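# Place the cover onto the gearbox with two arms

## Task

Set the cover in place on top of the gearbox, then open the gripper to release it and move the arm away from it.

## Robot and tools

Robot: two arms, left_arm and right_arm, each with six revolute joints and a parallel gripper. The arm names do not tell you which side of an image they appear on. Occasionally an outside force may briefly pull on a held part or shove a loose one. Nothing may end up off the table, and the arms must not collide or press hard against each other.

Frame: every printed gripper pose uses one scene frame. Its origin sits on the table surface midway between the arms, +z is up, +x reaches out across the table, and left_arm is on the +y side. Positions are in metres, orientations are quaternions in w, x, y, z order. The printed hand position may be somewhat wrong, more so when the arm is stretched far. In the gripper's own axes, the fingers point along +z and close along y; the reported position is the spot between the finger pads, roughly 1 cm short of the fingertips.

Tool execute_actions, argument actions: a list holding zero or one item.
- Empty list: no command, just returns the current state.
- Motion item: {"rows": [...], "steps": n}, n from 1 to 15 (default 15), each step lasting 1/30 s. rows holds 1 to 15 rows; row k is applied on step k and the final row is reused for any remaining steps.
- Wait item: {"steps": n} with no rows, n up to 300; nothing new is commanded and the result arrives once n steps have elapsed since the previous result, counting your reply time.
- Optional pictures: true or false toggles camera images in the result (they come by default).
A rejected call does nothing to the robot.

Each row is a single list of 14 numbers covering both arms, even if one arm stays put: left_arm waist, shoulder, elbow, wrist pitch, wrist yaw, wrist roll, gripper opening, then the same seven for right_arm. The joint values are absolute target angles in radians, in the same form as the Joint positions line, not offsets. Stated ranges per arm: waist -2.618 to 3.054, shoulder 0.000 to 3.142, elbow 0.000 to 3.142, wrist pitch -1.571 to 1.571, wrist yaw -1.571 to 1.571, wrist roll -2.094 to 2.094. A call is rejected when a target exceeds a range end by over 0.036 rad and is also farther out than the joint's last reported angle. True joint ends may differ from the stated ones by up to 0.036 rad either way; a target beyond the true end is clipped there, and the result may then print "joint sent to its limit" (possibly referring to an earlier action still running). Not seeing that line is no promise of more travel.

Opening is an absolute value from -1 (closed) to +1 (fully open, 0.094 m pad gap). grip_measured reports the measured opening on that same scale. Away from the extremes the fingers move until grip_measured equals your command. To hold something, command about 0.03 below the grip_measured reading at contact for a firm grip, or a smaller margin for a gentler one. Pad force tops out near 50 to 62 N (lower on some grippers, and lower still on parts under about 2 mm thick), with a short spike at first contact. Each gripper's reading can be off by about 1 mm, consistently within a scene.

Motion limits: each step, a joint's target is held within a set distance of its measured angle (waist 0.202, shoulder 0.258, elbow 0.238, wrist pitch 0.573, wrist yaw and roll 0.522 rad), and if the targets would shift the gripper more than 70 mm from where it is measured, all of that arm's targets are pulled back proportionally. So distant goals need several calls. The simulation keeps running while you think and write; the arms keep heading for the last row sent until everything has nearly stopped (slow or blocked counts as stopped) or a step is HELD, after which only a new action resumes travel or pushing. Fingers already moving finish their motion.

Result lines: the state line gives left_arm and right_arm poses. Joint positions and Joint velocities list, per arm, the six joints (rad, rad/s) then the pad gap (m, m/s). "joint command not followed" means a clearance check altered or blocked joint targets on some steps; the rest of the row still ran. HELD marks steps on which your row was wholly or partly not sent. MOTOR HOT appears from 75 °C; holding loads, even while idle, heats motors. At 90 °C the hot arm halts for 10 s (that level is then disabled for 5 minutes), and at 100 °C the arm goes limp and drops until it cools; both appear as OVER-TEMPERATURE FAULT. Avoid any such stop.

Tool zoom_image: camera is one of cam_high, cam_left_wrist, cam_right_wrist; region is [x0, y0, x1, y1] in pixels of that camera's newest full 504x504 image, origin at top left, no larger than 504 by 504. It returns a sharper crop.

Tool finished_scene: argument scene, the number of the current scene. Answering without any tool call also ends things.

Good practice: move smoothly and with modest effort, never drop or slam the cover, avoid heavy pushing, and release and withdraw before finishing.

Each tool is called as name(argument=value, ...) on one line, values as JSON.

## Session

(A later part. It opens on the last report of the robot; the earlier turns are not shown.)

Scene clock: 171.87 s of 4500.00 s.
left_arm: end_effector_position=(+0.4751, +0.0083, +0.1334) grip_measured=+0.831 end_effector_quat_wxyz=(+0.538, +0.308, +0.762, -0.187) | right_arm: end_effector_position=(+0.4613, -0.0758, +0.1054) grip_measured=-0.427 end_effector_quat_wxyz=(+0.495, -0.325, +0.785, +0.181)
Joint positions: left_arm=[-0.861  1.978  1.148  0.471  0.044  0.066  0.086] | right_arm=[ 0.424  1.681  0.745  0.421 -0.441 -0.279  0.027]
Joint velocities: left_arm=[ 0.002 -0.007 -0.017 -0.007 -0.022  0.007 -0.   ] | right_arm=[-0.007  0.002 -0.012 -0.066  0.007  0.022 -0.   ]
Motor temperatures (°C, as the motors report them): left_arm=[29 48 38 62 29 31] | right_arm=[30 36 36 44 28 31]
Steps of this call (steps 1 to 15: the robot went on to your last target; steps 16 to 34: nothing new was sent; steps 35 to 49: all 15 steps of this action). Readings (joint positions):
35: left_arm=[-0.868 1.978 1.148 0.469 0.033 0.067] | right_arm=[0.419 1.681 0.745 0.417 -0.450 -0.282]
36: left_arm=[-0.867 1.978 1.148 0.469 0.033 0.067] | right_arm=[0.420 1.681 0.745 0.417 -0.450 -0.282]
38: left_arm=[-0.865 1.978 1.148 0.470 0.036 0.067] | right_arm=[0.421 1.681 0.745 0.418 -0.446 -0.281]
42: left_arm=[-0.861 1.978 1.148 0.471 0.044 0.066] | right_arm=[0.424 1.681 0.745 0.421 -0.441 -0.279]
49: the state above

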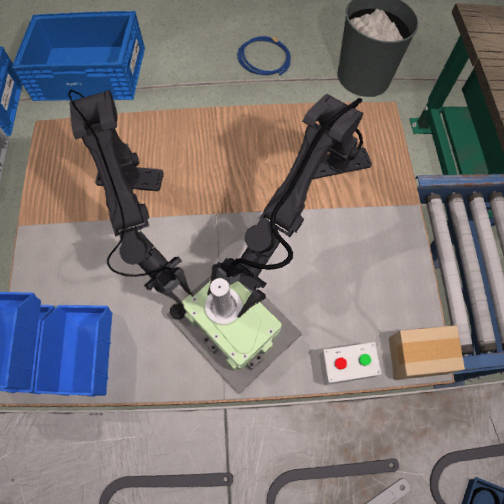

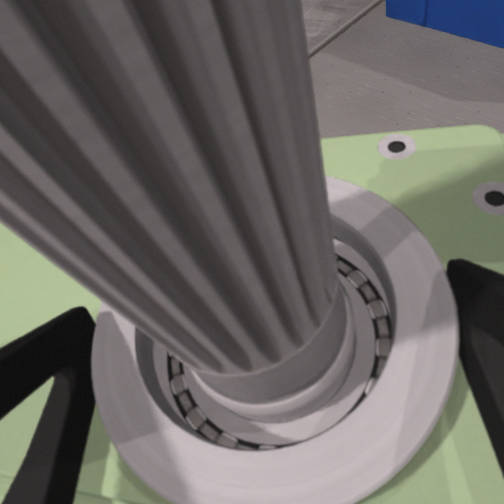

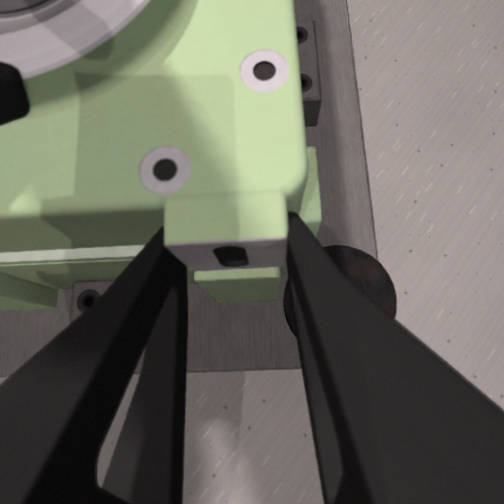

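execute_actions(actions=[{"rows":[[-0.852,1.944,1.16,0.585,0.08,0.148,0.74,0.429,1.645,0.75,0.535,-0.46,-0.265,-0.47],[-0.852,1.938,1.16,0.58,0.08,0.15,0.74,0.43,1.64,0.75,0.53,-0.46,-0.26,-0.47],[-0.852,1.932,1.16,0.58,0.08,0.15,0.74,0.431,1.635,0.75,0.53,-0.46,-0.26,-0.47],[-0.852,1.927,1.16,0.58,0.08,0.15,0.74,0.432,1.63,0.75,0.53,-0.46,-0.26,-0.47],[-0.852,1.922,1.16,0.58,0.08,0.15,0.74,0.432,1.625,0.75,0.53,-0.46,-0.26,-0.47]],"steps":15}])

zoom_image(camera="cam_high", region=[190,290,300,400])

Scene clock: 173.67 s of 4500.00 s.
left_arm: end_effector_position=(+0.4750, +0.0082, +0.1334) grip_measured=+0.831 end_effector_quat_wxyz=(+0.538, +0.308, +0.762, -0.187) | right_arm: end_effector_position=(+0.4613, -0.0757, +0.1054) grip_measured=-0.427 end_effector_quat_wxyz=(+0.494, -0.324, +0.786, +0.181)
Joint positions: left_arm=[-0.861  1.978  1.148  0.471  0.044  0.066  0.086] | right_arm=[ 0.425  1.681  0.745  0.421 -0.441 -0.277  0.027]
Joint velocities: left_arm=[-0.007 -0.012  0.007 -0.022 -0.095 -0.007 -0.001] | right_arm=[ 0.007 -0.002 -0.017 -0.125  0.022 -0.007  0.   ]
Motor temperatures (°C, as the motors report them): left_arm=[29 48 38 62 29 31] | right_arm=[30 36 36 44 28 31]
Steps of this call (steps 1 to 15: the robot went on to your last target; steps 16 to 39: nothing new was sent; steps 40 to 54: all 15 steps of this action). Readings (joint positions):
40: left_arm=[-0.861 1.978 1.148 0.471 0.044 0.066] | right_arm=[0.424 1.681 0.745 0.421 -0.441 -0.279]
41: left_arm=[-0.861 1.978 1.148 0.471 0.044 0.066] | right_arm=[0.424 1.681 0.745 0.421 -0.441 -0.278]
43: left_arm=[-0.861 1.978 1.148 0.471 0.044 0.066] | right_arm=[0.425 1.681 0.745 0.421 -0.441 -0.277]
47: left_arm=[-0.861 1.978 1.148 0.471 0.044 0.066] | right_arm=[0.425 1.681 0.745 0.421 -0.441 -0.277]
54: the state above

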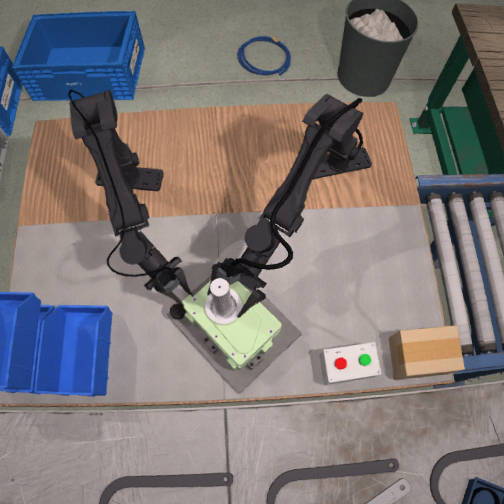

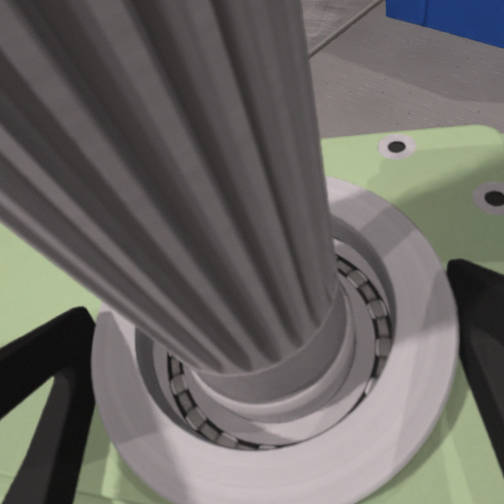

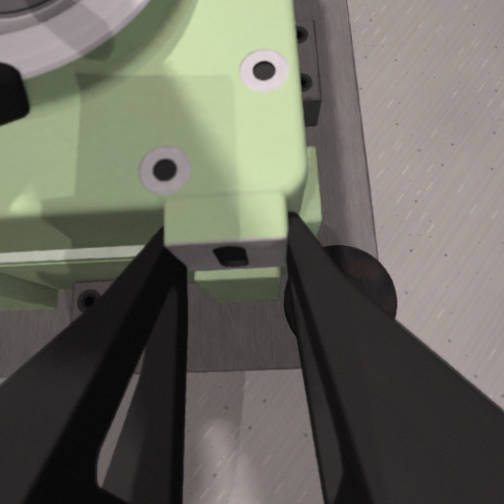

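Region (190, 290, 300, 400) of cam_high's 504x504 image, scaled by 4.582, with more detail than that image has.

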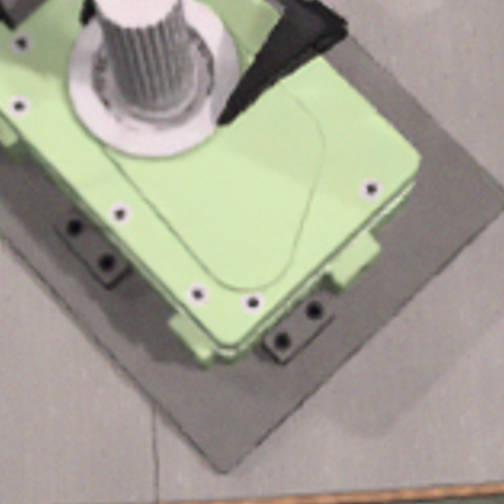

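Now almost weightless; increase the yaw push.

execute_actions(actions=[{"rows":[[-0.852,1.92,1.165,0.582,0.084,0.15,0.74,0.433,1.623,0.755,0.532,-0.455,-0.26,-0.47],[-0.852,1.918,1.17,0.584,0.088,0.15,0.74,0.434,1.621,0.76,0.534,-0.45,-0.26,-0.47],[-0.851,1.916,1.175,0.586,0.092,0.15,0.74,0.435,1.62,0.765,0.536,-0.445,-0.26,-0.47],[-0.85,1.915,1.18,0.588,0.096,0.15,0.74,0.436,1.62,0.77,0.538,-0.44,-0.26,-0.47],[-0.85,1.915,1.185,0.59,0.10,0.15,0.74,0.436,1.62,0.775,0.54,-0.435,-0.26,-0.47]],"steps":15}])

zoom_image(camera="cam_high", region=[190,290,300,400])

Scene clock: 175.00 s of 4500.00 s.
left_arm: end_effector_position=(+0.4751, +0.0084, +0.1336) grip_measured=+0.831 end_effector_quat_wxyz=(+0.537, +0.309, +0.761, -0.191) | right_arm: end_effector_position=(+0.4608, -0.0753, +0.1065) grip_measured=-0.427 end_effector_quat_wxyz=(+0.494, -0.323, +0.788, +0.177)
Joint positions: left_arm=[-0.857  1.978  1.148  0.471  0.057  0.066  0.086] | right_arm=[ 0.431  1.673  0.745  0.413 -0.425 -0.274  0.027]
Joint velocities: left_arm=[-0.012 -0.002  0.002 -0.037 -0.081 -0.037 -0.001] | right_arm=[-0.007  0.002 -0.002 -0.066 -0.007 -0.022  0.   ]
Motor temperatures (°C, as the motors report them): left_arm=[29 49 38 62 29 31] | right_arm=[30 37 36 44 28 31]
Steps of this call (steps 1 to 15: the robot went on to your last target; steps 16 to 25: nothing new was sent; steps 26 to 40: all 15 steps of this action). Readings (joint positions):
26: left_arm=[-0.861 1.978 1.148 0.471 0.044 0.066] | right_arm=[0.425 1.680 0.745 0.421 -0.440 -0.277]
27: left_arm=[-0.861 1.978 1.148 0.471 0.046 0.066] | right_arm=[0.426 1.679 0.745 0.420 -0.438 -0.276]
29: left_arm=[-0.860 1.978 1.148 0.471 0.050 0.066] | right_arm=[0.428 1.677 0.745 0.417 -0.433 -0.276]
33: left_arm=[-0.858 1.978 1.148 0.471 0.056 0.066] | right_arm=[0.431 1.674 0.745 0.414 -0.427 -0.274]
40: the state above

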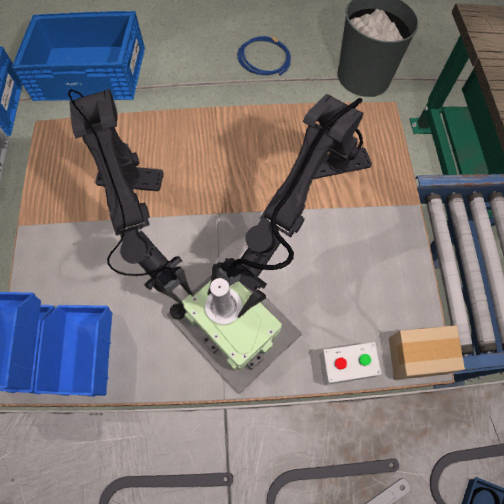

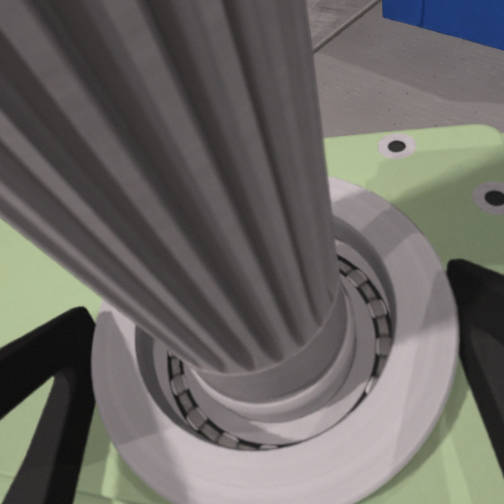

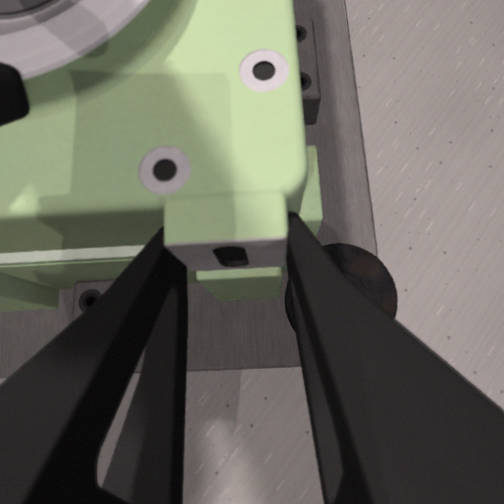

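Region (190, 290, 300, 400) of cam_high's 504x504 image, scaled by 4.582, with more detail than that image has.

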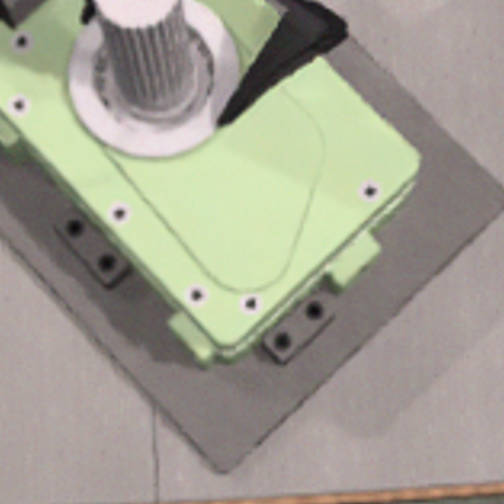

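execute_actions(actions=[{"rows":[[-0.852,1.92,1.19,0.588,0.095,0.15,0.74,0.434,1.622,0.775,0.538,-0.44,-0.26,-0.47],[-0.854,1.926,1.195,0.586,0.09,0.15,0.74,0.432,1.624,0.775,0.536,-0.445,-0.26,-0.47],[-0.855,1.932,1.20,0.584,0.09,0.15,0.74,0.43,1.626,0.775,0.534,-0.445,-0.26,-0.47],[-0.855,1.938,1.204,0.582,0.09,0.15,0.74,0.428,1.628,0.775,0.532,-0.445,-0.26,-0.47],[-0.855,1.944,1.208,0.58,0.09,0.15,0.74,0.426,1.63,0.775,0.53,-0.445,-0.26,-0.47],[-0.855,1.95,1.212,0.58,0.09,0.15,0.74,0.424,1.63,0.775,0.53,-0.445,-0.26,-0.47]],"steps":15}])

Scene clock: 176.30 s of 4500.00 s.
left_arm: end_effector_position=(+0.4750, +0.0084, +0.1336) grip_measured=+0.831 end_effector_quat_wxyz=(+0.537, +0.310, +0.761, -0.191) | right_arm: end_effector_position=(+0.4608, -0.0754, +0.1063) grip_measured=-0.427 end_effector_quat_wxyz=(+0.494, -0.323, +0.788, +0.177)
Joint positions: left_arm=[-0.857  1.978  1.148  0.471  0.057  0.066  0.086] | right_arm=[ 0.431  1.673  0.745  0.412 -0.425 -0.274  0.027]
Joint velocities: left_arm=[ 0.007 -0.012 -0.012 -0.007 -0.051 -0.037  0.   ] | right_arm=[-0.002  0.002 -0.012 -0.139 -0.051  0.007  0.   ]
Motor temperatures (°C, as the motors report them): left_arm=[29 49 38 63 29 31] | right_arm=[30 37 36 44 28 31]
Steps of this call (steps 1 to 15: the robot went on to your last target; steps 16 to 24: nothing new was sent; steps 25 to 39: all 15 steps of this action). Readings (joint positions):
25: left_arm=[-0.857 1.978 1.148 0.471 0.057 0.066] | right_arm=[0.431 1.673 0.745 0.412 -0.425 -0.274]
26: left_arm=[-0.857 1.978 1.148 0.471 0.057 0.066] | right_arm=[0.431 1.673 0.745 0.412 -0.425 -0.274]
28: left_arm=[-0.857 1.978 1.148 0.471 0.057 0.066] | right_arm=[0.431 1.673 0.745 0.412 -0.425 -0.274]
32: left_arm=[-0.857 1.978 1.148 0.471 0.057 0.066] | right_arm=[0.431 1.673 0.745 0.412 -0.425 -0.274]
39: the state above

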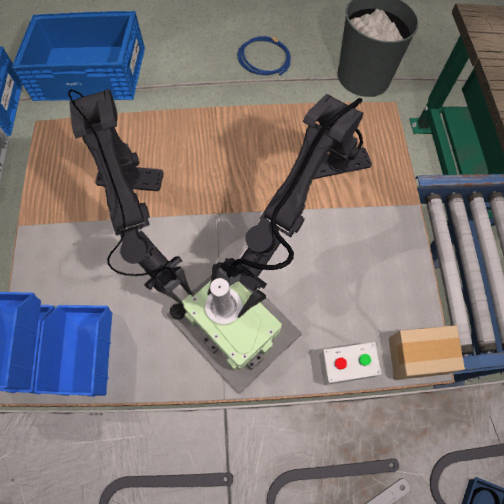

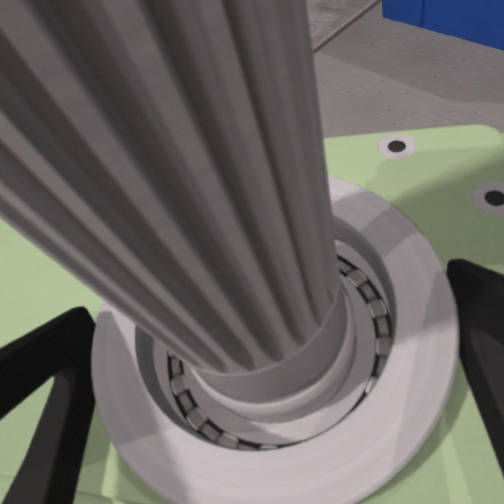

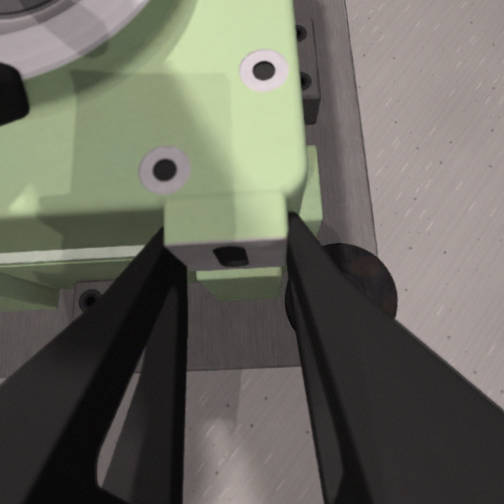

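execute_actions(actions=[{"rows":[[-0.856,1.953,1.214,0.58,0.09,0.15,0.74,0.422,1.632,0.775,0.53,-0.445,-0.26,-0.47],[-0.857,1.956,1.216,0.58,0.09,0.15,0.74,0.42,1.634,0.775,0.53,-0.445,-0.26,-0.47],[-0.858,1.959,1.218,0.58,0.09,0.15,0.74,0.419,1.636,0.775,0.53,-0.445,-0.26,-0.47],[-0.858,1.962,1.22,0.58,0.09,0.15,0.74,0.418,1.638,0.775,0.53,-0.445,-0.26,-0.47],[-0.858,1.965,1.222,0.58,0.09,0.15,0.74,0.417,1.64,0.775,0.53,-0.445,-0.26,-0.47],[-0.858,1.968,1.224,0.58,0.09,0.15,0.74,0.416,1.64,0.775,0.53,-0.445,-0.26,-0.47]],"steps":15}], pictures=false)

Scene clock: 177.53 s of 4500.00 s.
left_arm: end_effector_position=(+0.4753, +0.0078, +0.1334) grip_measured=+0.831 end_effector_quat_wxyz=(+0.533, +0.311, +0.764, -0.190) | right_arm: end_effector_position=(+0.4605, -0.0754, +0.1058) grip_measured=-0.427 end_effector_quat_wxyz=(+0.492, -0.320, +0.789, +0.179)
Joint positions: left_arm=[-0.857  1.978  1.159  0.45   0.058  0.066  0.086] | right_arm=[ 0.431  1.673  0.745  0.41  -0.425 -0.267  0.027]
Joint velocities: left_arm=[-0.007 -0.017 -0.022  0.007  0.037 -0.007 -0.001] | right_arm=[-0.007 -0.002  0.017 -0.007 -0.022  0.022 -0.   ]
Motor temperatures (°C, as the motors report them): left_arm=[29 49 39 63 29 31] | right_arm=[30 37 36 45 28 31]
Steps of this call (steps 1 to 15: the robot went on to your last target; steps 16 to 22: nothing new was sent; steps 23 to 37: all 15 steps of this action). Readings (joint positions):
23: left_arm=[-0.857 1.978 1.148 0.471 0.057 0.066] | right_arm=[0.431 1.673 0.745 0.412 -0.425 -0.274]
24: left_arm=[-0.857 1.978 1.150 0.469 0.057 0.066] | right_arm=[0.431 1.673 0.745 0.412 -0.425 -0.273]
26: left_arm=[-0.857 1.978 1.153 0.463 0.057 0.066] | right_arm=[0.431 1.673 0.745 0.411 -0.425 -0.271]
30: left_arm=[-0.857 1.978 1.158 0.453 0.058 0.066] | right_arm=[0.431 1.673 0.745 0.410 -0.425 -0.269]
37: the state above

execute_actions(actions=[{"rows":[[-0.858,1.968,1.215,0.57,0.085,0.15,0.74,0.416,1.645,0.772,0.522,-0.45,-0.26,-0.47],[-0.858,1.97,1.205,0.56,0.08,0.15,0.74,0.416,1.65,0.77,0.514,-0.455,-0.26,-0.47],[-0.858,1.972,1.195,0.55,0.075,0.15,0.74,0.416,1.655,0.768,0.506,-0.46,-0.26,-0.47],[-0.858,1.974,1.19,0.54,0.075,0.15,0.74,0.416,1.66,0.766,0.498,-0.46,-0.26,-0.47],[-0.858,1.976,1.185,0.53,0.075,0.15,0.74,0.416,1.665,0.764,0.49,-0.46,-0.26,-0.47],[-0.858,1.98,1.18,0.52,0.075,0.15,0.74,0.416,1.67,0.762,0.48,-0.46,-0.26,-0.47]],"steps":15}])

Scene clock: 178.97 s of 4500.00 s.
left_arm: end_effector_position=(+0.4750, +0.0081, +0.1308) grip_measured=+0.831 end_effector_quat_wxyz=(+0.530, +0.312, +0.766, -0.189) | right_arm: end_effector_position=(+0.4597, -0.0754, +0.1029) grip_measured=-0.427 end_effector_quat_wxyz=(+0.488, -0.319, +0.791, +0.183)
Joint positions: left_arm=[-0.857  1.981  1.159  0.445  0.058  0.068  0.086] | right_arm=[ 0.429  1.679  0.745  0.407 -0.433 -0.264  0.027]
Joint velocities: left_arm=[-0.012 -0.012  0.002 -0.007 -0.007  0.007  0.001] | right_arm=[ 0.002 -0.002 -0.002  0.022  0.037 -0.037  0.   ]
Motor temperatures (°C, as the motors report them): left_arm=[29 49 39 63 29 31] | right_arm=[30 37 36 45 28 31]
Steps of this call (steps 1 to 15: the robot went on to your last target; steps 16 to 28: nothing new was sent; steps 29 to 43: all 15 steps of this action). Readings (joint positions):
29: left_arm=[-0.857 1.978 1.159 0.450 0.058 0.066] | right_arm=[0.431 1.673 0.745 0.409 -0.425 -0.267]
30: left_arm=[-0.857 1.978 1.159 0.449 0.058 0.066] | right_arm=[0.431 1.673 0.745 0.409 -0.425 -0.267]
32: left_arm=[-0.857 1.979 1.159 0.448 0.058 0.066] | right_arm=[0.431 1.673 0.745 0.407 -0.427 -0.267]
36: left_arm=[-0.857 1.981 1.159 0.445 0.058 0.067] | right_arm=[0.429 1.679 0.745 0.407 -0.432 -0.265]
43: the state above

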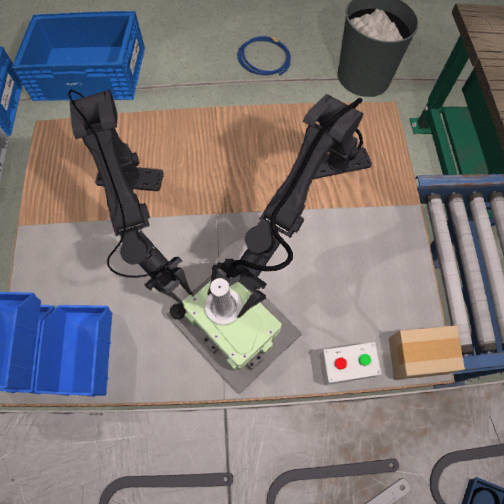

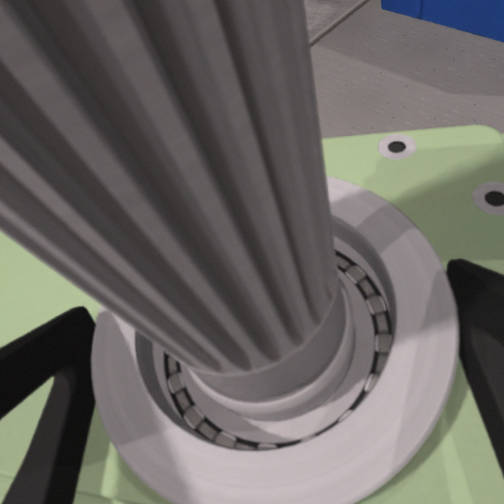

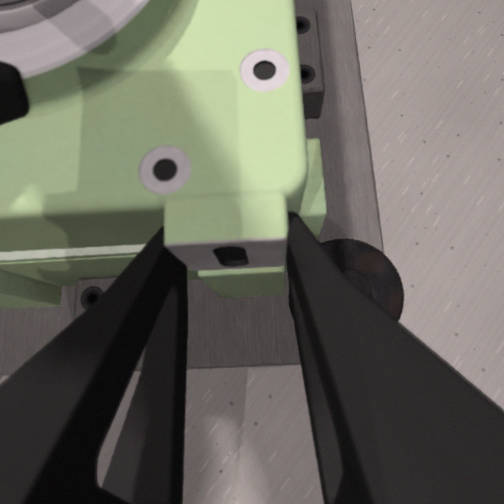

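execute_actions(actions=[{"rows":[[-0.858,1.982,1.174,0.524,0.07,0.15,0.74,0.42,1.674,0.757,0.485,-0.46,-0.26,-0.47],[-0.858,1.984,1.168,0.528,0.07,0.15,0.74,0.424,1.678,0.752,0.49,-0.46,-0.26,-0.47],[-0.858,1.986,1.163,0.532,0.07,0.15,0.74,0.426,1.681,0.748,0.495,-0.46,-0.26,-0.47],[-0.858,1.988,1.158,0.536,0.07,0.15,0.74,0.426,1.684,0.744,0.50,-0.46,-0.26,-0.47],[-0.858,1.99,1.154,0.54,0.07,0.15,0.74,0.426,1.687,0.74,0.505,-0.46,-0.26,-0.47],[-0.858,1.992,1.15,0.545,0.07,0.15,0.74,0.426,1.69,0.735,0.51,-0.46,-0.26,-0.47]],"steps":15}])

Scene clock: 180.53 s of 4500.00 s.
left_arm: end_effector_position=(+0.4751, +0.0087, +0.1295) grip_measured=+0.831 end_effector_quat_wxyz=(+0.531, +0.315, +0.764, -0.185) | right_arm: end_effector_position=(+0.4594, -0.0750, +0.1006) grip_measured=-0.427 end_effector_quat_wxyz=(+0.491, -0.319, +0.790, +0.185)
Joint positions: left_arm=[-0.857  1.983  1.155  0.452  0.055  0.077  0.086] | right_arm=[ 0.429  1.688  0.735  0.433 -0.436 -0.261  0.027]
Joint velocities: left_arm=[-0.012 -0.007 -0.002  0.037 -0.022 -0.007 -0.001] | right_arm=[ 0.002 -0.012 -0.012 -0.007 -0.022 -0.051 -0.   ]
Motor temperatures (°C, as the motors report them): left_arm=[29 48 39 63 29 31] | right_arm=[30 37 36 45 28 31]
Steps of this call (steps 1 to 15: the robot went on to your last target; steps 16 to 32: nothing new was sent; steps 33 to 47: all 15 steps of this action). Readings (joint positions):
33: left_arm=[-0.857 1.981 1.159 0.445 0.058 0.068] | right_arm=[0.429 1.679 0.745 0.407 -0.433 -0.264]
34: left_arm=[-0.857 1.981 1.159 0.445 0.058 0.068] | right_arm=[0.429 1.679 0.745 0.407 -0.433 -0.264]
36: left_arm=[-0.857 1.981 1.159 0.445 0.057 0.068] | right_arm=[0.429 1.681 0.745 0.408 -0.434 -0.264]
40: left_arm=[-0.857 1.982 1.157 0.448 0.057 0.072] | right_arm=[0.429 1.685 0.739 0.422 -0.435 -0.263]
47: the state above

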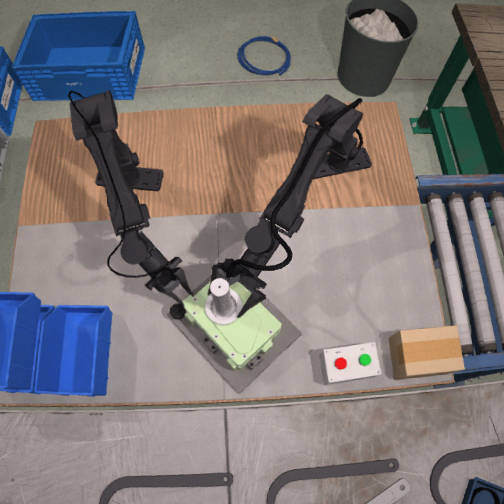

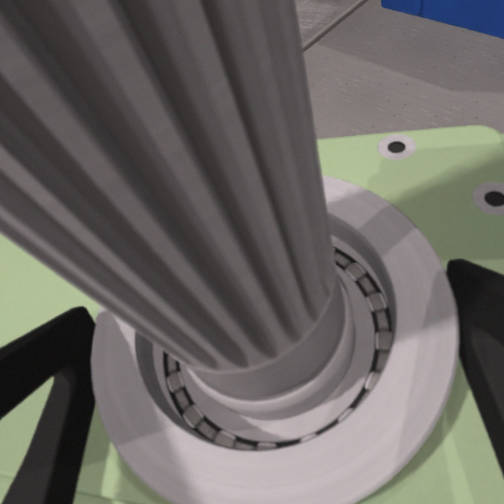

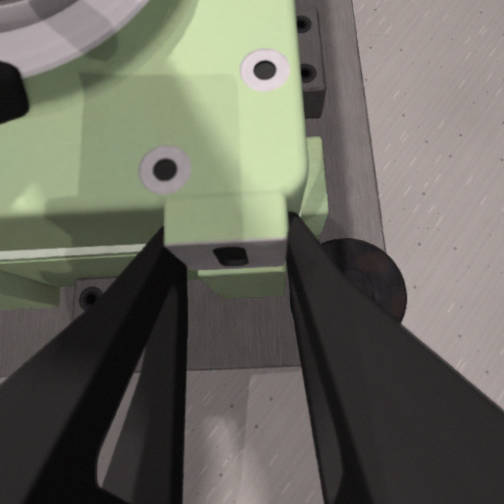

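execute_actions(actions=[])

Scene clock: 183.10 s of 4500.00 s.
left_arm: end_effector_position=(+0.4751, +0.0087, +0.1295) grip_measured=+0.831 end_effector_quat_wxyz=(+0.531, +0.315, +0.764, -0.185) | right_arm: end_effector_position=(+0.4595, -0.0750, +0.1007) grip_measured=-0.427 end_effector_quat_wxyz=(+0.491, -0.319, +0.790, +0.185)
Joint positions: left_arm=[-0.857  1.983  1.155  0.452  0.055  0.077  0.086] | right_arm=[ 0.429  1.688  0.735  0.433 -0.436 -0.261  0.027]
Joint velocities: left_arm=[-0.012 -0.017 -0.002 -0.081  0.051  0.022 -0.   ] | right_arm=[ 0.002  0.012  0.007  0.022 -0.051  0.022  0.001]
Motor temperatures (°C, as the motors report them): left_arm=[29 47 39 63 29 31] | right_arm=[30 36 36 45 28 31]
Steps of this call (steps 1 to 15: the robot went on to your last target; steps 16 to 77: nothing new was sent). Readings (joint positions):
1: left_arm=[-0.857 1.983 1.155 0.452 0.055 0.077] | right_arm=[0.429 1.688 0.735 0.433 -0.436 -0.261]
2: left_arm=[-0.857 1.983 1.155 0.452 0.055 0.077] | right_arm=[0.429 1.688 0.735 0.433 -0.436 -0.261]
4: left_arm=[-0.857 1.983 1.155 0.452 0.055 0.077] | right_arm=[0.429 1.688 0.735 0.433 -0.436 -0.261]
8: left_arm=[-0.857 1.983 1.155 0.452 0.055 0.077] | right_arm=[0.429 1.688 0.735 0.433 -0.436 -0.261]
77: the state above
All arms were judged still, so your last target was given up. Only a new action makes them travel on or press farther. Fingers that are still opening or closing keep moving.

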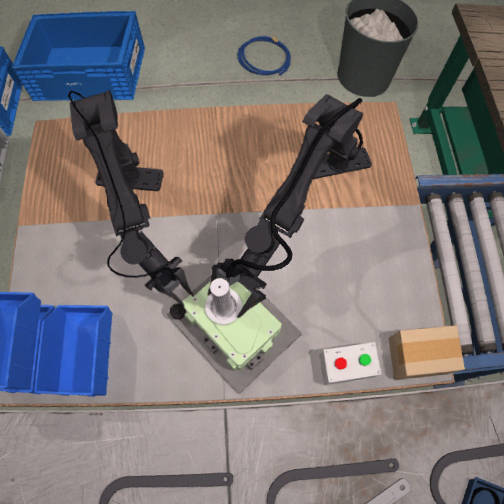

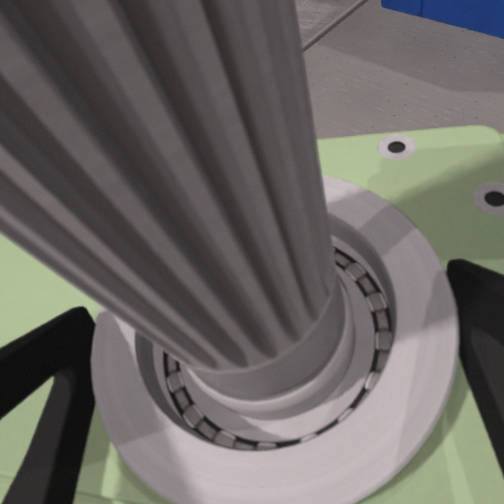

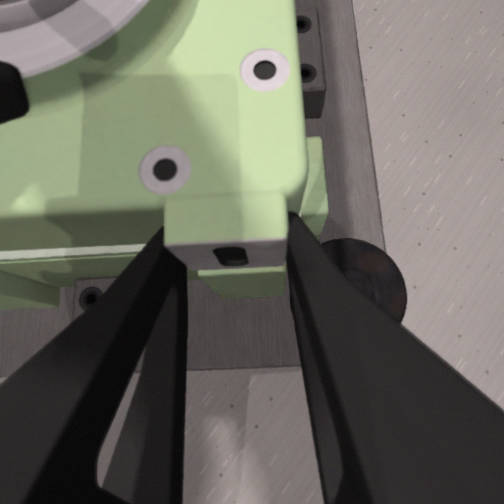

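execute_actions(actions=[{"rows":[[-0.858,1.975,1.16,0.52,0.06,0.12,0.80,0.426,1.68,0.745,0.47,-0.44,-0.26,-0.43],[-0.858,1.975,1.16,0.50,0.06,0.11,0.84,0.426,1.68,0.745,0.46,-0.44,-0.26,-0.35],[-0.858,1.975,1.165,0.48,0.06,0.10,0.88,0.426,1.68,0.745,0.45,-0.44,-0.26,-0.25],[-0.858,1.975,1.17,0.475,0.055,0.09,0.95,0.426,1.68,0.75,0.45,-0.44,-0.26,-0.15]],"steps":15}])

zoom_image(camera="cam_high", region=[150,250,320,400])

Scene clock: 184.83 s of 4500.00 s.
left_arm: end_effector_position=(+0.4751, +0.0085, +0.1296) grip_measured=+0.948 end_effector_quat_wxyz=(+0.532, +0.318, +0.763, -0.184) | right_arm: end_effector_position=(+0.4594, -0.0752, +0.1004) grip_measured=-0.152 end_effector_quat_wxyz=(+0.490, -0.319, +0.790, +0.184)
Joint positions: left_arm=[-0.857  1.983  1.155  0.453  0.056  0.084  0.092] | right_arm=[ 0.429  1.688  0.735  0.431 -0.435 -0.261  0.04 ]
Joint velocities: left_arm=[-0.022 -0.012  0.007 -0.051  0.037  0.007 -0.001] | right_arm=[ 0.012 -0.002  0.002 -0.081  0.022  0.081 -0.   ]
Motor temperatures (°C, as the motors report them): left_arm=[29 47 39 63 29 31] | right_arm=[30 36 36 44 28 31]
Steps of this call (steps 1 to 37: nothing new was sent; steps 38 to 52: all 15 steps of this action). Readings (joint positions):
38: left_arm=[-0.857 1.983 1.155 0.452 0.055 0.076] | right_arm=[0.429 1.688 0.735 0.432 -0.435 -0.261]
39: left_arm=[-0.857 1.983 1.155 0.452 0.055 0.076] | right_arm=[0.429 1.688 0.735 0.431 -0.435 -0.261]
41: left_arm=[-0.857 1.983 1.155 0.451 0.056 0.078] | right_arm=[0.429 1.688 0.735 0.431 -0.435 -0.261]
45: left_arm=[-0.857 1.983 1.155 0.453 0.056 0.082] | right_arm=[0.429 1.688 0.735 0.431 -0.435 -0.261]
52: the state above

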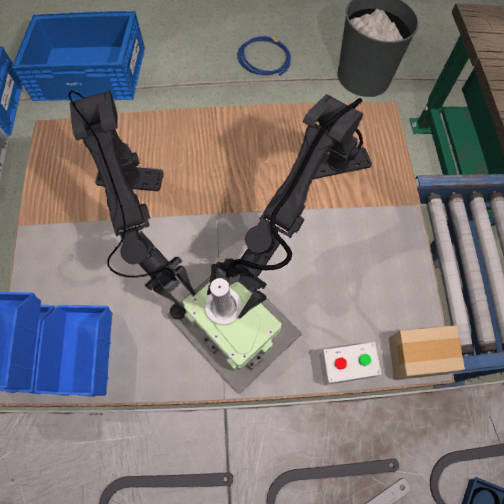

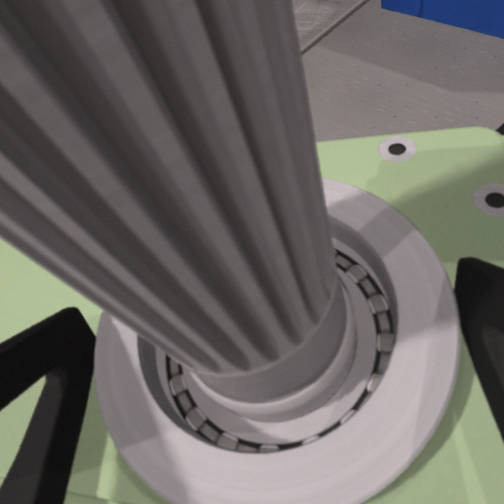

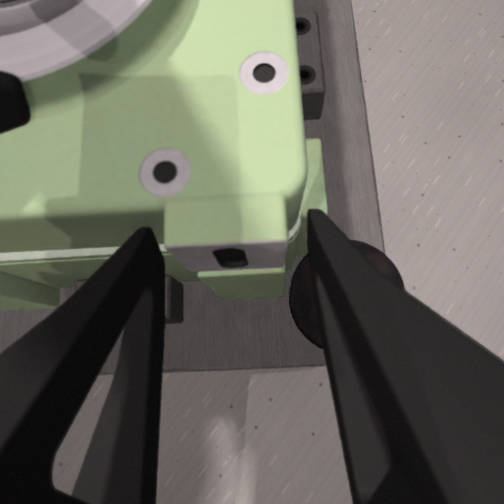

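Region (150, 250, 320, 400) of cam_high's 504x504 image, scaled by 2.965, with more detail than that image has; it fills the top 445 rows of this view, and the rest is white.

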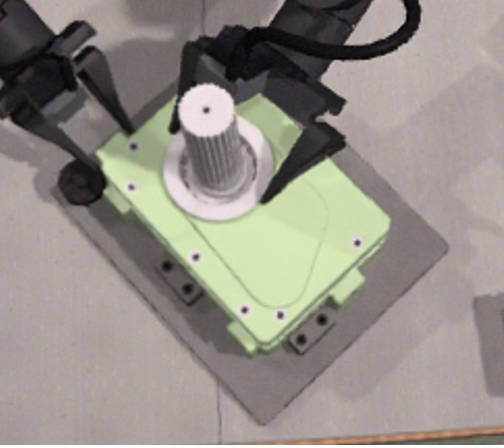

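execute_actions(actions=[{"rows":[[-0.858,1.95,1.15,0.475,0.055,0.09,1,0.426,1.68,0.75,0.45,-0.44,-0.26,-0.15],[-0.858,1.92,1.125,0.475,0.055,0.09,1,0.426,1.68,0.75,0.45,-0.44,-0.26,-0.15],[-0.858,1.89,1.10,0.47,0.055,0.09,1,0.426,1.68,0.75,0.45,-0.44,-0.26,-0.15],[-0.858,1.86,1.07,0.47,0.055,0.09,1,0.426,1.68,0.75,0.45,-0.44,-0.26,-0.15],[-0.858,1.83,1.045,0.47,0.055,0.09,1,0.426,1.68,0.75,0.45,-0.44,-0.26,-0.15],[-0.858,1.80,1.015,0.465,0.055,0.09,1,0.426,1.68,0.75,0.45,-0.44,-0.26,-0.15],[-0.858,1.77,0.99,0.465,0.055,0.09,1,0.426,1.68,0.75,0.45,-0.44,-0.26,-0.15],[-0.858,1.74,0.965,0.46,0.055,0.09,1,0.426,1.68,0.75,0.45,-0.44,-0.26,-0.15],[-0.858,1.71,0.94,0.46,0.055,0.09,1,0.426,1.68,0.75,0.45,-0.44,-0.26,-0.15],[-0.858,1.68,0.915,0.455,0.055,0.09,1,0.426,1.68,0.75,0.45,-0.44,-0.26,-0.15],[-0.858,1.65,0.89,0.455,0.055,0.09,1,0.426,1.68,0.75,0.45,-0.44,-0.26,-0.15],[-0.858,1.62,0.865,0.45,0.055,0.09,1,0.426,1.68,0.75,0.45,-0.44,-0.26,-0.15],[-0.858,1.59,0.84,0.45,0.055,0.09,1,0.426,1.68,0.75,0.45,-0.44,-0.26,-0.15]],"steps":15}])

execute_actions(actions=[{"rows":[[-0.80,1.55,0.80,0.40,0.055,0.09,0.5,0.426,1.68,0.75,0.45,-0.44,-0.26,-0.15],[-0.75,1.5,0.76,0.35,0.055,0.09,0,0.426,1.68,0.75,0.45,-0.44,-0.26,-0.15],[-0.70,1.45,0.72,0.30,0.055,0.09,-1,0.426,1.68,0.75,0.45,-0.44,-0.26,-0.15]],"steps":15}])

Scene clock: 186.70 s of 4500.00 s.
left_arm: end_effector_position=(+0.4145, +0.0562, +0.1891) grip_measured=+1.000 end_effector_quat_wxyz=(+0.565, +0.310, +0.740, -0.193) | right_arm: end_effector_position=(+0.4594, -0.0752, +0.1004) grip_measured=-0.152 end_effector_quat_wxyz=(+0.490, -0.319, +0.790, +0.184)
Joint positions: left_arm=[-0.857  1.612  0.867  0.453  0.056  0.085  0.094] | right_arm=[ 0.429  1.688  0.735  0.431 -0.435 -0.261  0.04 ]
Joint velocities: left_arm=[-0.012 -0.422 -0.266 -0.022 -0.037  0.022  0.   ] | right_arm=[-0.007 -0.002 -0.017 -0.007 -0.037  0.095  0.001]
Motor temperatures (°C, as the motors report them): left_arm=[29 47 39 62 29 31] | right_arm=[30 36 36 44 28 31]
Steps of this call (steps 1 to 15: the robot went on to your last target; steps 16 to 41: nothing new was sent; steps 42 to 56: all 15 steps of this action). Readings (joint positions):
42: left_arm=[-0.857 1.983 1.155 0.453 0.056 0.084] | right_arm=[0.429 1.688 0.735 0.431 -0.435 -0.261]
43: left_arm=[-0.857 1.979 1.152 0.453 0.056 0.084] | right_arm=[0.429 1.688 0.735 0.431 -0.435 -0.261]
45: left_arm=[-0.857 1.949 1.122 0.453 0.056 0.084] | right_arm=[0.429 1.688 0.735 0.431 -0.435 -0.261]
49: left_arm=[-0.857 1.824 1.019 0.453 0.056 0.084] | right_arm=[0.429 1.688 0.735 0.431 -0.435 -0.261]
56: the state above

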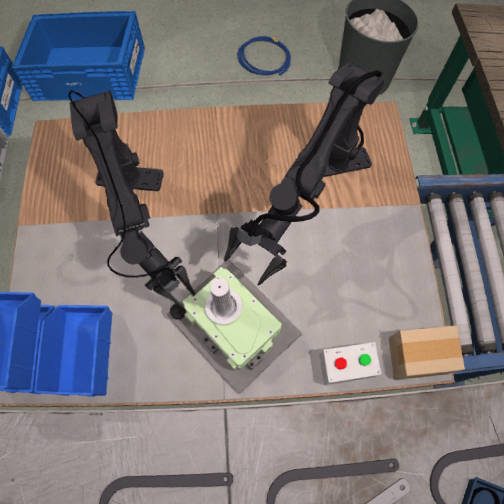

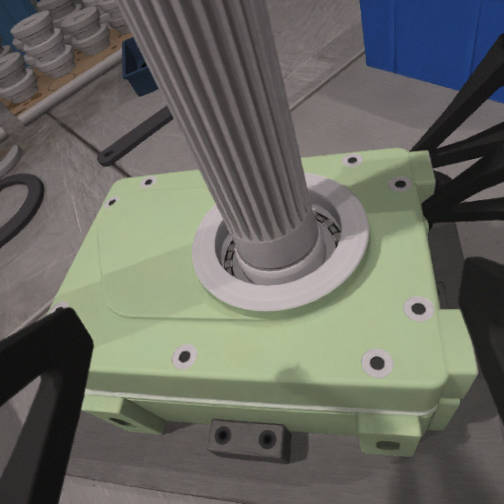

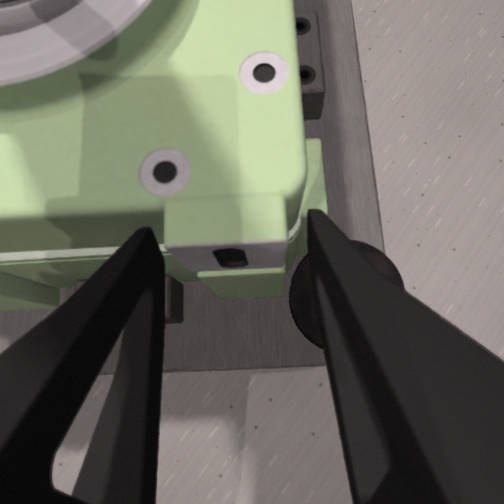

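Scene clock: 187.20 s of 4500.00 s.
left_arm: end_effector_position=(+0.4190, +0.1464, +0.1610) grip_measured=-0.991 end_effector_quat_wxyz=(+0.529, +0.256, +0.798, -0.133) | right_arm: end_effector_position=(+0.4594, -0.0752, +0.1004) grip_measured=-0.152 end_effector_quat_wxyz=(+0.490, -0.319, +0.790, +0.184)
Joint positions: left_arm=[-0.693  1.467  0.733  0.318  0.049  0.086  0.   ] | right_arm=[ 0.429  1.688  0.735  0.431 -0.435 -0.261  0.04 ]
Joint velocities: left_arm=[-0.007 -0.002  0.007 -0.022 -0.037 -0.022 -0.   ] | right_arm=[-0.007 -0.027  0.007 -0.037 -0.007 -0.051 -0.   ]
Motor temperatures (°C, as the motors report them): left_arm=[29 47 38 62 29 31] | right_arm=[30 36 36 44 28 31]
Steps of this call (steps 1 to 15: all 15 steps of this action). Readings (joint positions):
1: left_arm=[-0.853 1.598 0.856 0.453 0.058 0.085] | right_arm=[0.429 1.688 0.735 0.431 -0.435 -0.261]
2: left_arm=[-0.837 1.578 0.837 0.447 0.063 0.086] | right_arm=[0.429 1.688 0.735 0.431 -0.435 -0.261]
4: left_arm=[-0.770 1.514 0.776 0.407 0.068 0.086] | right_arm=[0.429 1.688 0.735 0.431 -0.435 -0.261]
8: left_arm=[-0.692 1.467 0.733 0.344 0.047 0.086] | right_arm=[0.429 1.688 0.735 0.431 -0.435 -0.261]
15: the state above

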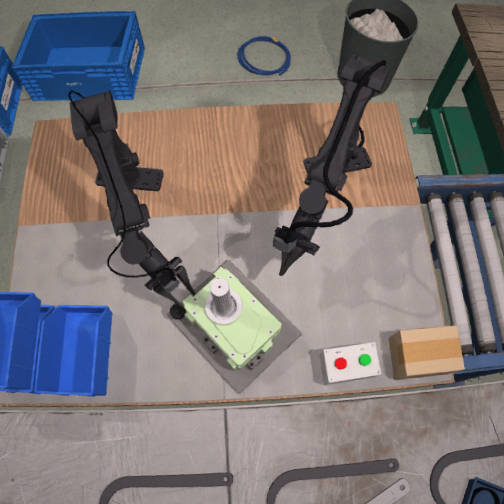

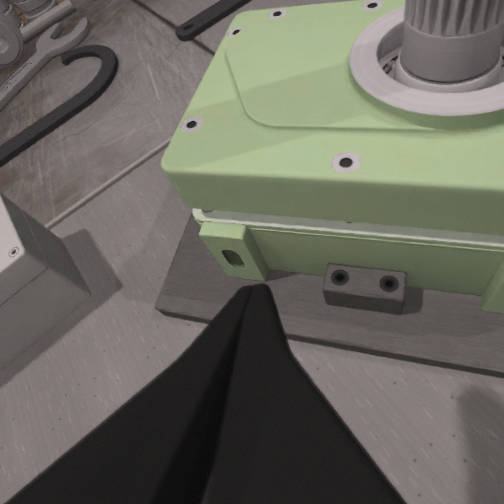

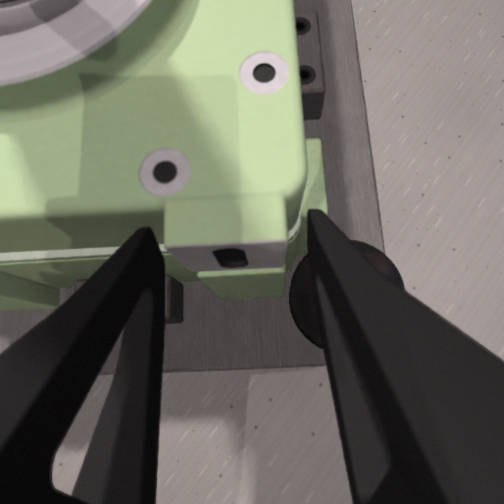

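zoom_image(camera="cam_left_wrist", region=[150,130,504,300])

Region (150, 130, 504, 300) of cam_left_wrist's 504x504 image, scaled by 1.424, with more detail than that image has; it fills the top 242 rows of this view, and the rest is white.

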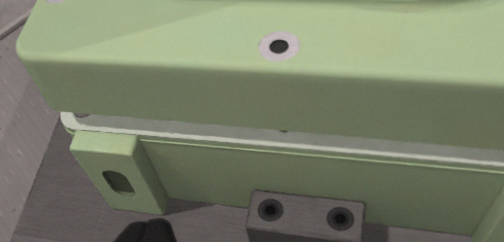

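execute_actions(actions=[{"rows":[[-0.70,1.47,0.85,0.24,0.03,0.05,-1,0.426,1.68,0.75,0.45,-0.44,-0.26,-0.15],[-0.70,1.5,0.95,0.17,0.02,0.03,-1,0.426,1.68,0.75,0.45,-0.44,-0.26,-0.15],[-0.70,1.54,1.05,0.1,0,0,-1,0.426,1.68,0.75,0.45,-0.44,-0.26,-0.15],[-0.70,1.58,1.14,0.03,0,0,-1,0.426,1.68,0.75,0.45,-0.44,-0.26,-0.15],[-0.70,1.62,1.22,-0.04,0,0,-1,0.426,1.68,0.75,0.45,-0.44,-0.26,-0.15],[-0.70,1.67,1.30,-0.11,0,0,-1,0.426,1.68,0.75,0.45,-0.44,-0.26,-0.15],[-0.71,1.72,1.38,-0.18,0,0,-1,0.426,1.68,0.75,0.45,-0.44,-0.26,-0.15],[-0.71,1.77,1.46,-0.25,0,0,-1,0.426,1.68,0.75,0.45,-0.44,-0.26,-0.15],[-0.71,1.82,1.54,-0.31,0,0,-1,0.426,1.68,0.75,0.45,-0.44,-0.26,-0.15],[-0.72,1.87,1.61,-0.37,0,0,-1,0.426,1.68,0.75,0.45,-0.44,-0.26,-0.15],[-0.72,1.92,1.68,-0.42,0,0,-1,0.426,1.68,0.75,0.45,-0.44,-0.26,-0.15],[-0.72,1.97,1.74,-0.47,0,0,-1,0.426,1.68,0.75,0.45,-0.44,-0.26,-0.15],[-0.72,2.03,1.80,-0.51,0,0,-1,0.426,1.68,0.75,0.45,-0.44,-0.26,-0.15]],"steps":15}])

execute_actions(actions=[{"steps":12}])

Scene clock: 190.47 s of 4500.00 s.
left_arm: end_effector_position=(+0.5492, +0.0713, +0.2242) grip_measured=-0.992 end_effector_quat_wxyz=(+0.467, +0.232, +0.844, -0.126) | right_arm: end_effector_position=(+0.4594, -0.0752, +0.1004) grip_measured=-0.152 end_effector_quat_wxyz=(+0.490, -0.319, +0.790, +0.184)
Joint positions: left_arm=[-0.71   1.999  1.749 -0.311  0.01   0.011  0.   ] | right_arm=[ 0.429  1.688  0.735  0.431 -0.435 -0.261  0.04 ]
Joint velocities: left_arm=[-0.061  0.735  0.711 -0.74   0.081 -0.037 -0.   ] | right_arm=[-0.012  0.007 -0.002 -0.037  0.037  0.051  0.   ]
Motor temperatures (°C, as the motors report them): left_arm=[29 45 38 61 29 31] | right_arm=[30 36 36 43 28 31]
Steps of this call (steps 1 to 15: the robot went on to your last target; steps 16 to 83: nothing new was sent; steps 84 to 98: all 15 steps of this action). Readings (joint positions):
84: left_arm=[-0.693 1.468 0.744 0.296 0.047 0.082] | right_arm=[0.429 1.688 0.735 0.431 -0.435 -0.261]
85: left_arm=[-0.693 1.477 0.780 0.254 0.044 0.075] | right_arm=[0.429 1.688 0.735 0.431 -0.435 -0.261]
87: left_arm=[-0.693 1.527 0.910 0.170 0.032 0.052] | right_arm=[0.429 1.688 0.735 0.431 -0.435 -0.261]
91: left_arm=[-0.695 1.673 1.233 0.004 0.017 0.026] | right_arm=[0.429 1.688 0.735 0.431 -0.435 -0.261]
98: the state above

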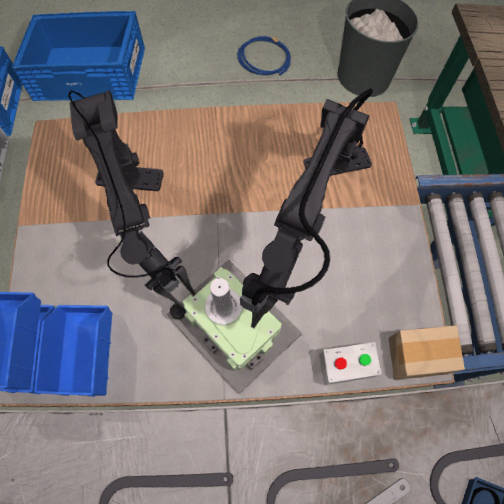

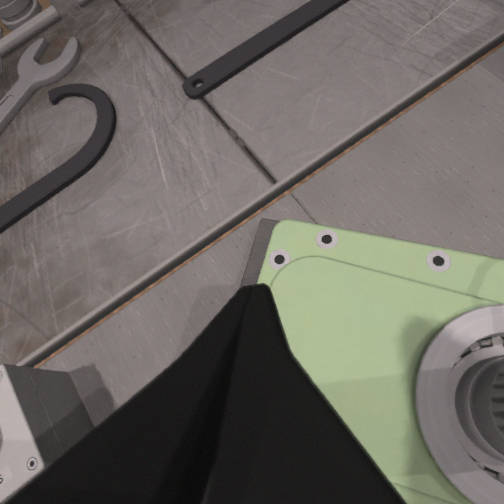

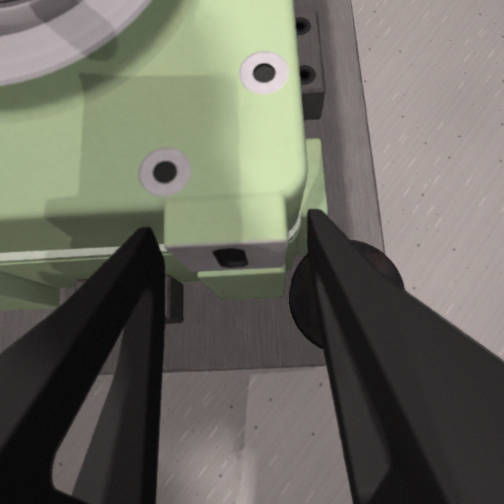

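Scene clock: 190.87 s of 4500.00 s.
left_arm: end_effector_position=(+0.5310, +0.0814, +0.1693) grip_measured=-0.992 end_effector_quat_wxyz=(+0.375, +0.242, +0.889, -0.102) | right_arm: end_effector_position=(+0.4594, -0.0752, +0.1004) grip_measured=-0.152 end_effector_quat_wxyz=(+0.490, -0.319, +0.790, +0.184)
Joint positions: left_arm=[-0.711  2.048  1.767 -0.49   0.008  0.008  0.   ] | right_arm=[ 0.429  1.688  0.735  0.431 -0.435 -0.261  0.04 ]
Joint velocities: left_arm=[-0.012 -0.007 -0.012 -0.11   0.007 -0.051  0.   ] | right_arm=[ 0.007 -0.002 -0.002  0.051  0.051 -0.022 -0.001]
Motor temperatures (°C, as the motors report them): left_arm=[29 46 38 60 29 31] | right_arm=[30 36 36 43 28 31]
Steps of this call (steps 1 to 12: the robot went on to your last target). Readings (joint positions):
1: left_arm=[-0.711 2.018 1.764 -0.337 0.010 0.010] | right_arm=[0.429 1.688 0.735 0.431 -0.435 -0.261]
2: left_arm=[-0.711 2.029 1.767 -0.365 0.010 0.010] | right_arm=[0.429 1.688 0.735 0.431 -0.435 -0.261]
4: left_arm=[-0.711 2.043 1.767 -0.422 0.009 0.009] | right_arm=[0.429 1.688 0.735 0.431 -0.435 -0.261]
8: left_arm=[-0.711 2.048 1.767 -0.479 0.008 0.008] | right_arm=[0.429 1.688 0.735 0.431 -0.435 -0.261]
12: the state above

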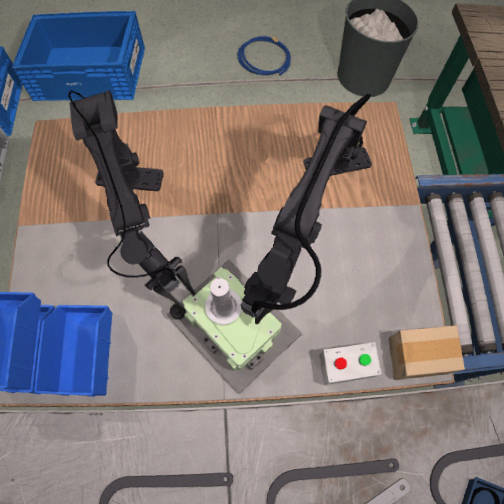

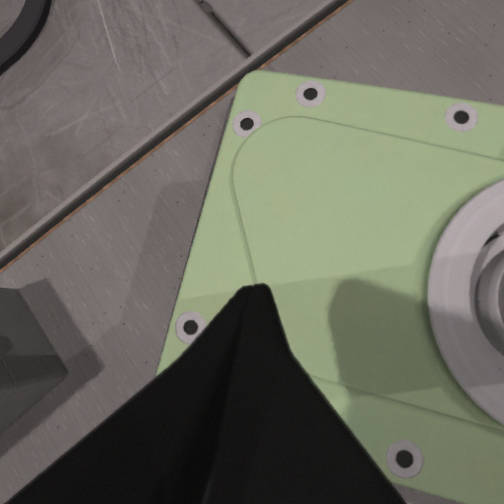

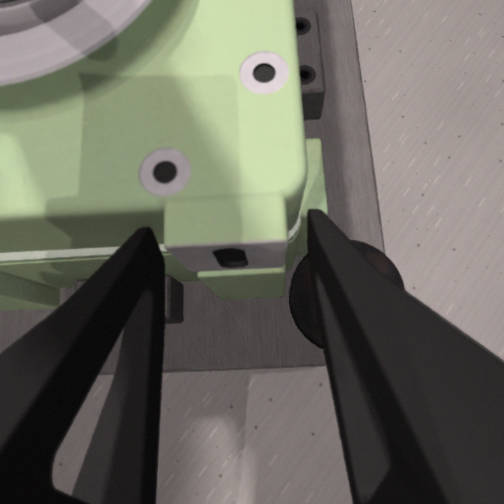

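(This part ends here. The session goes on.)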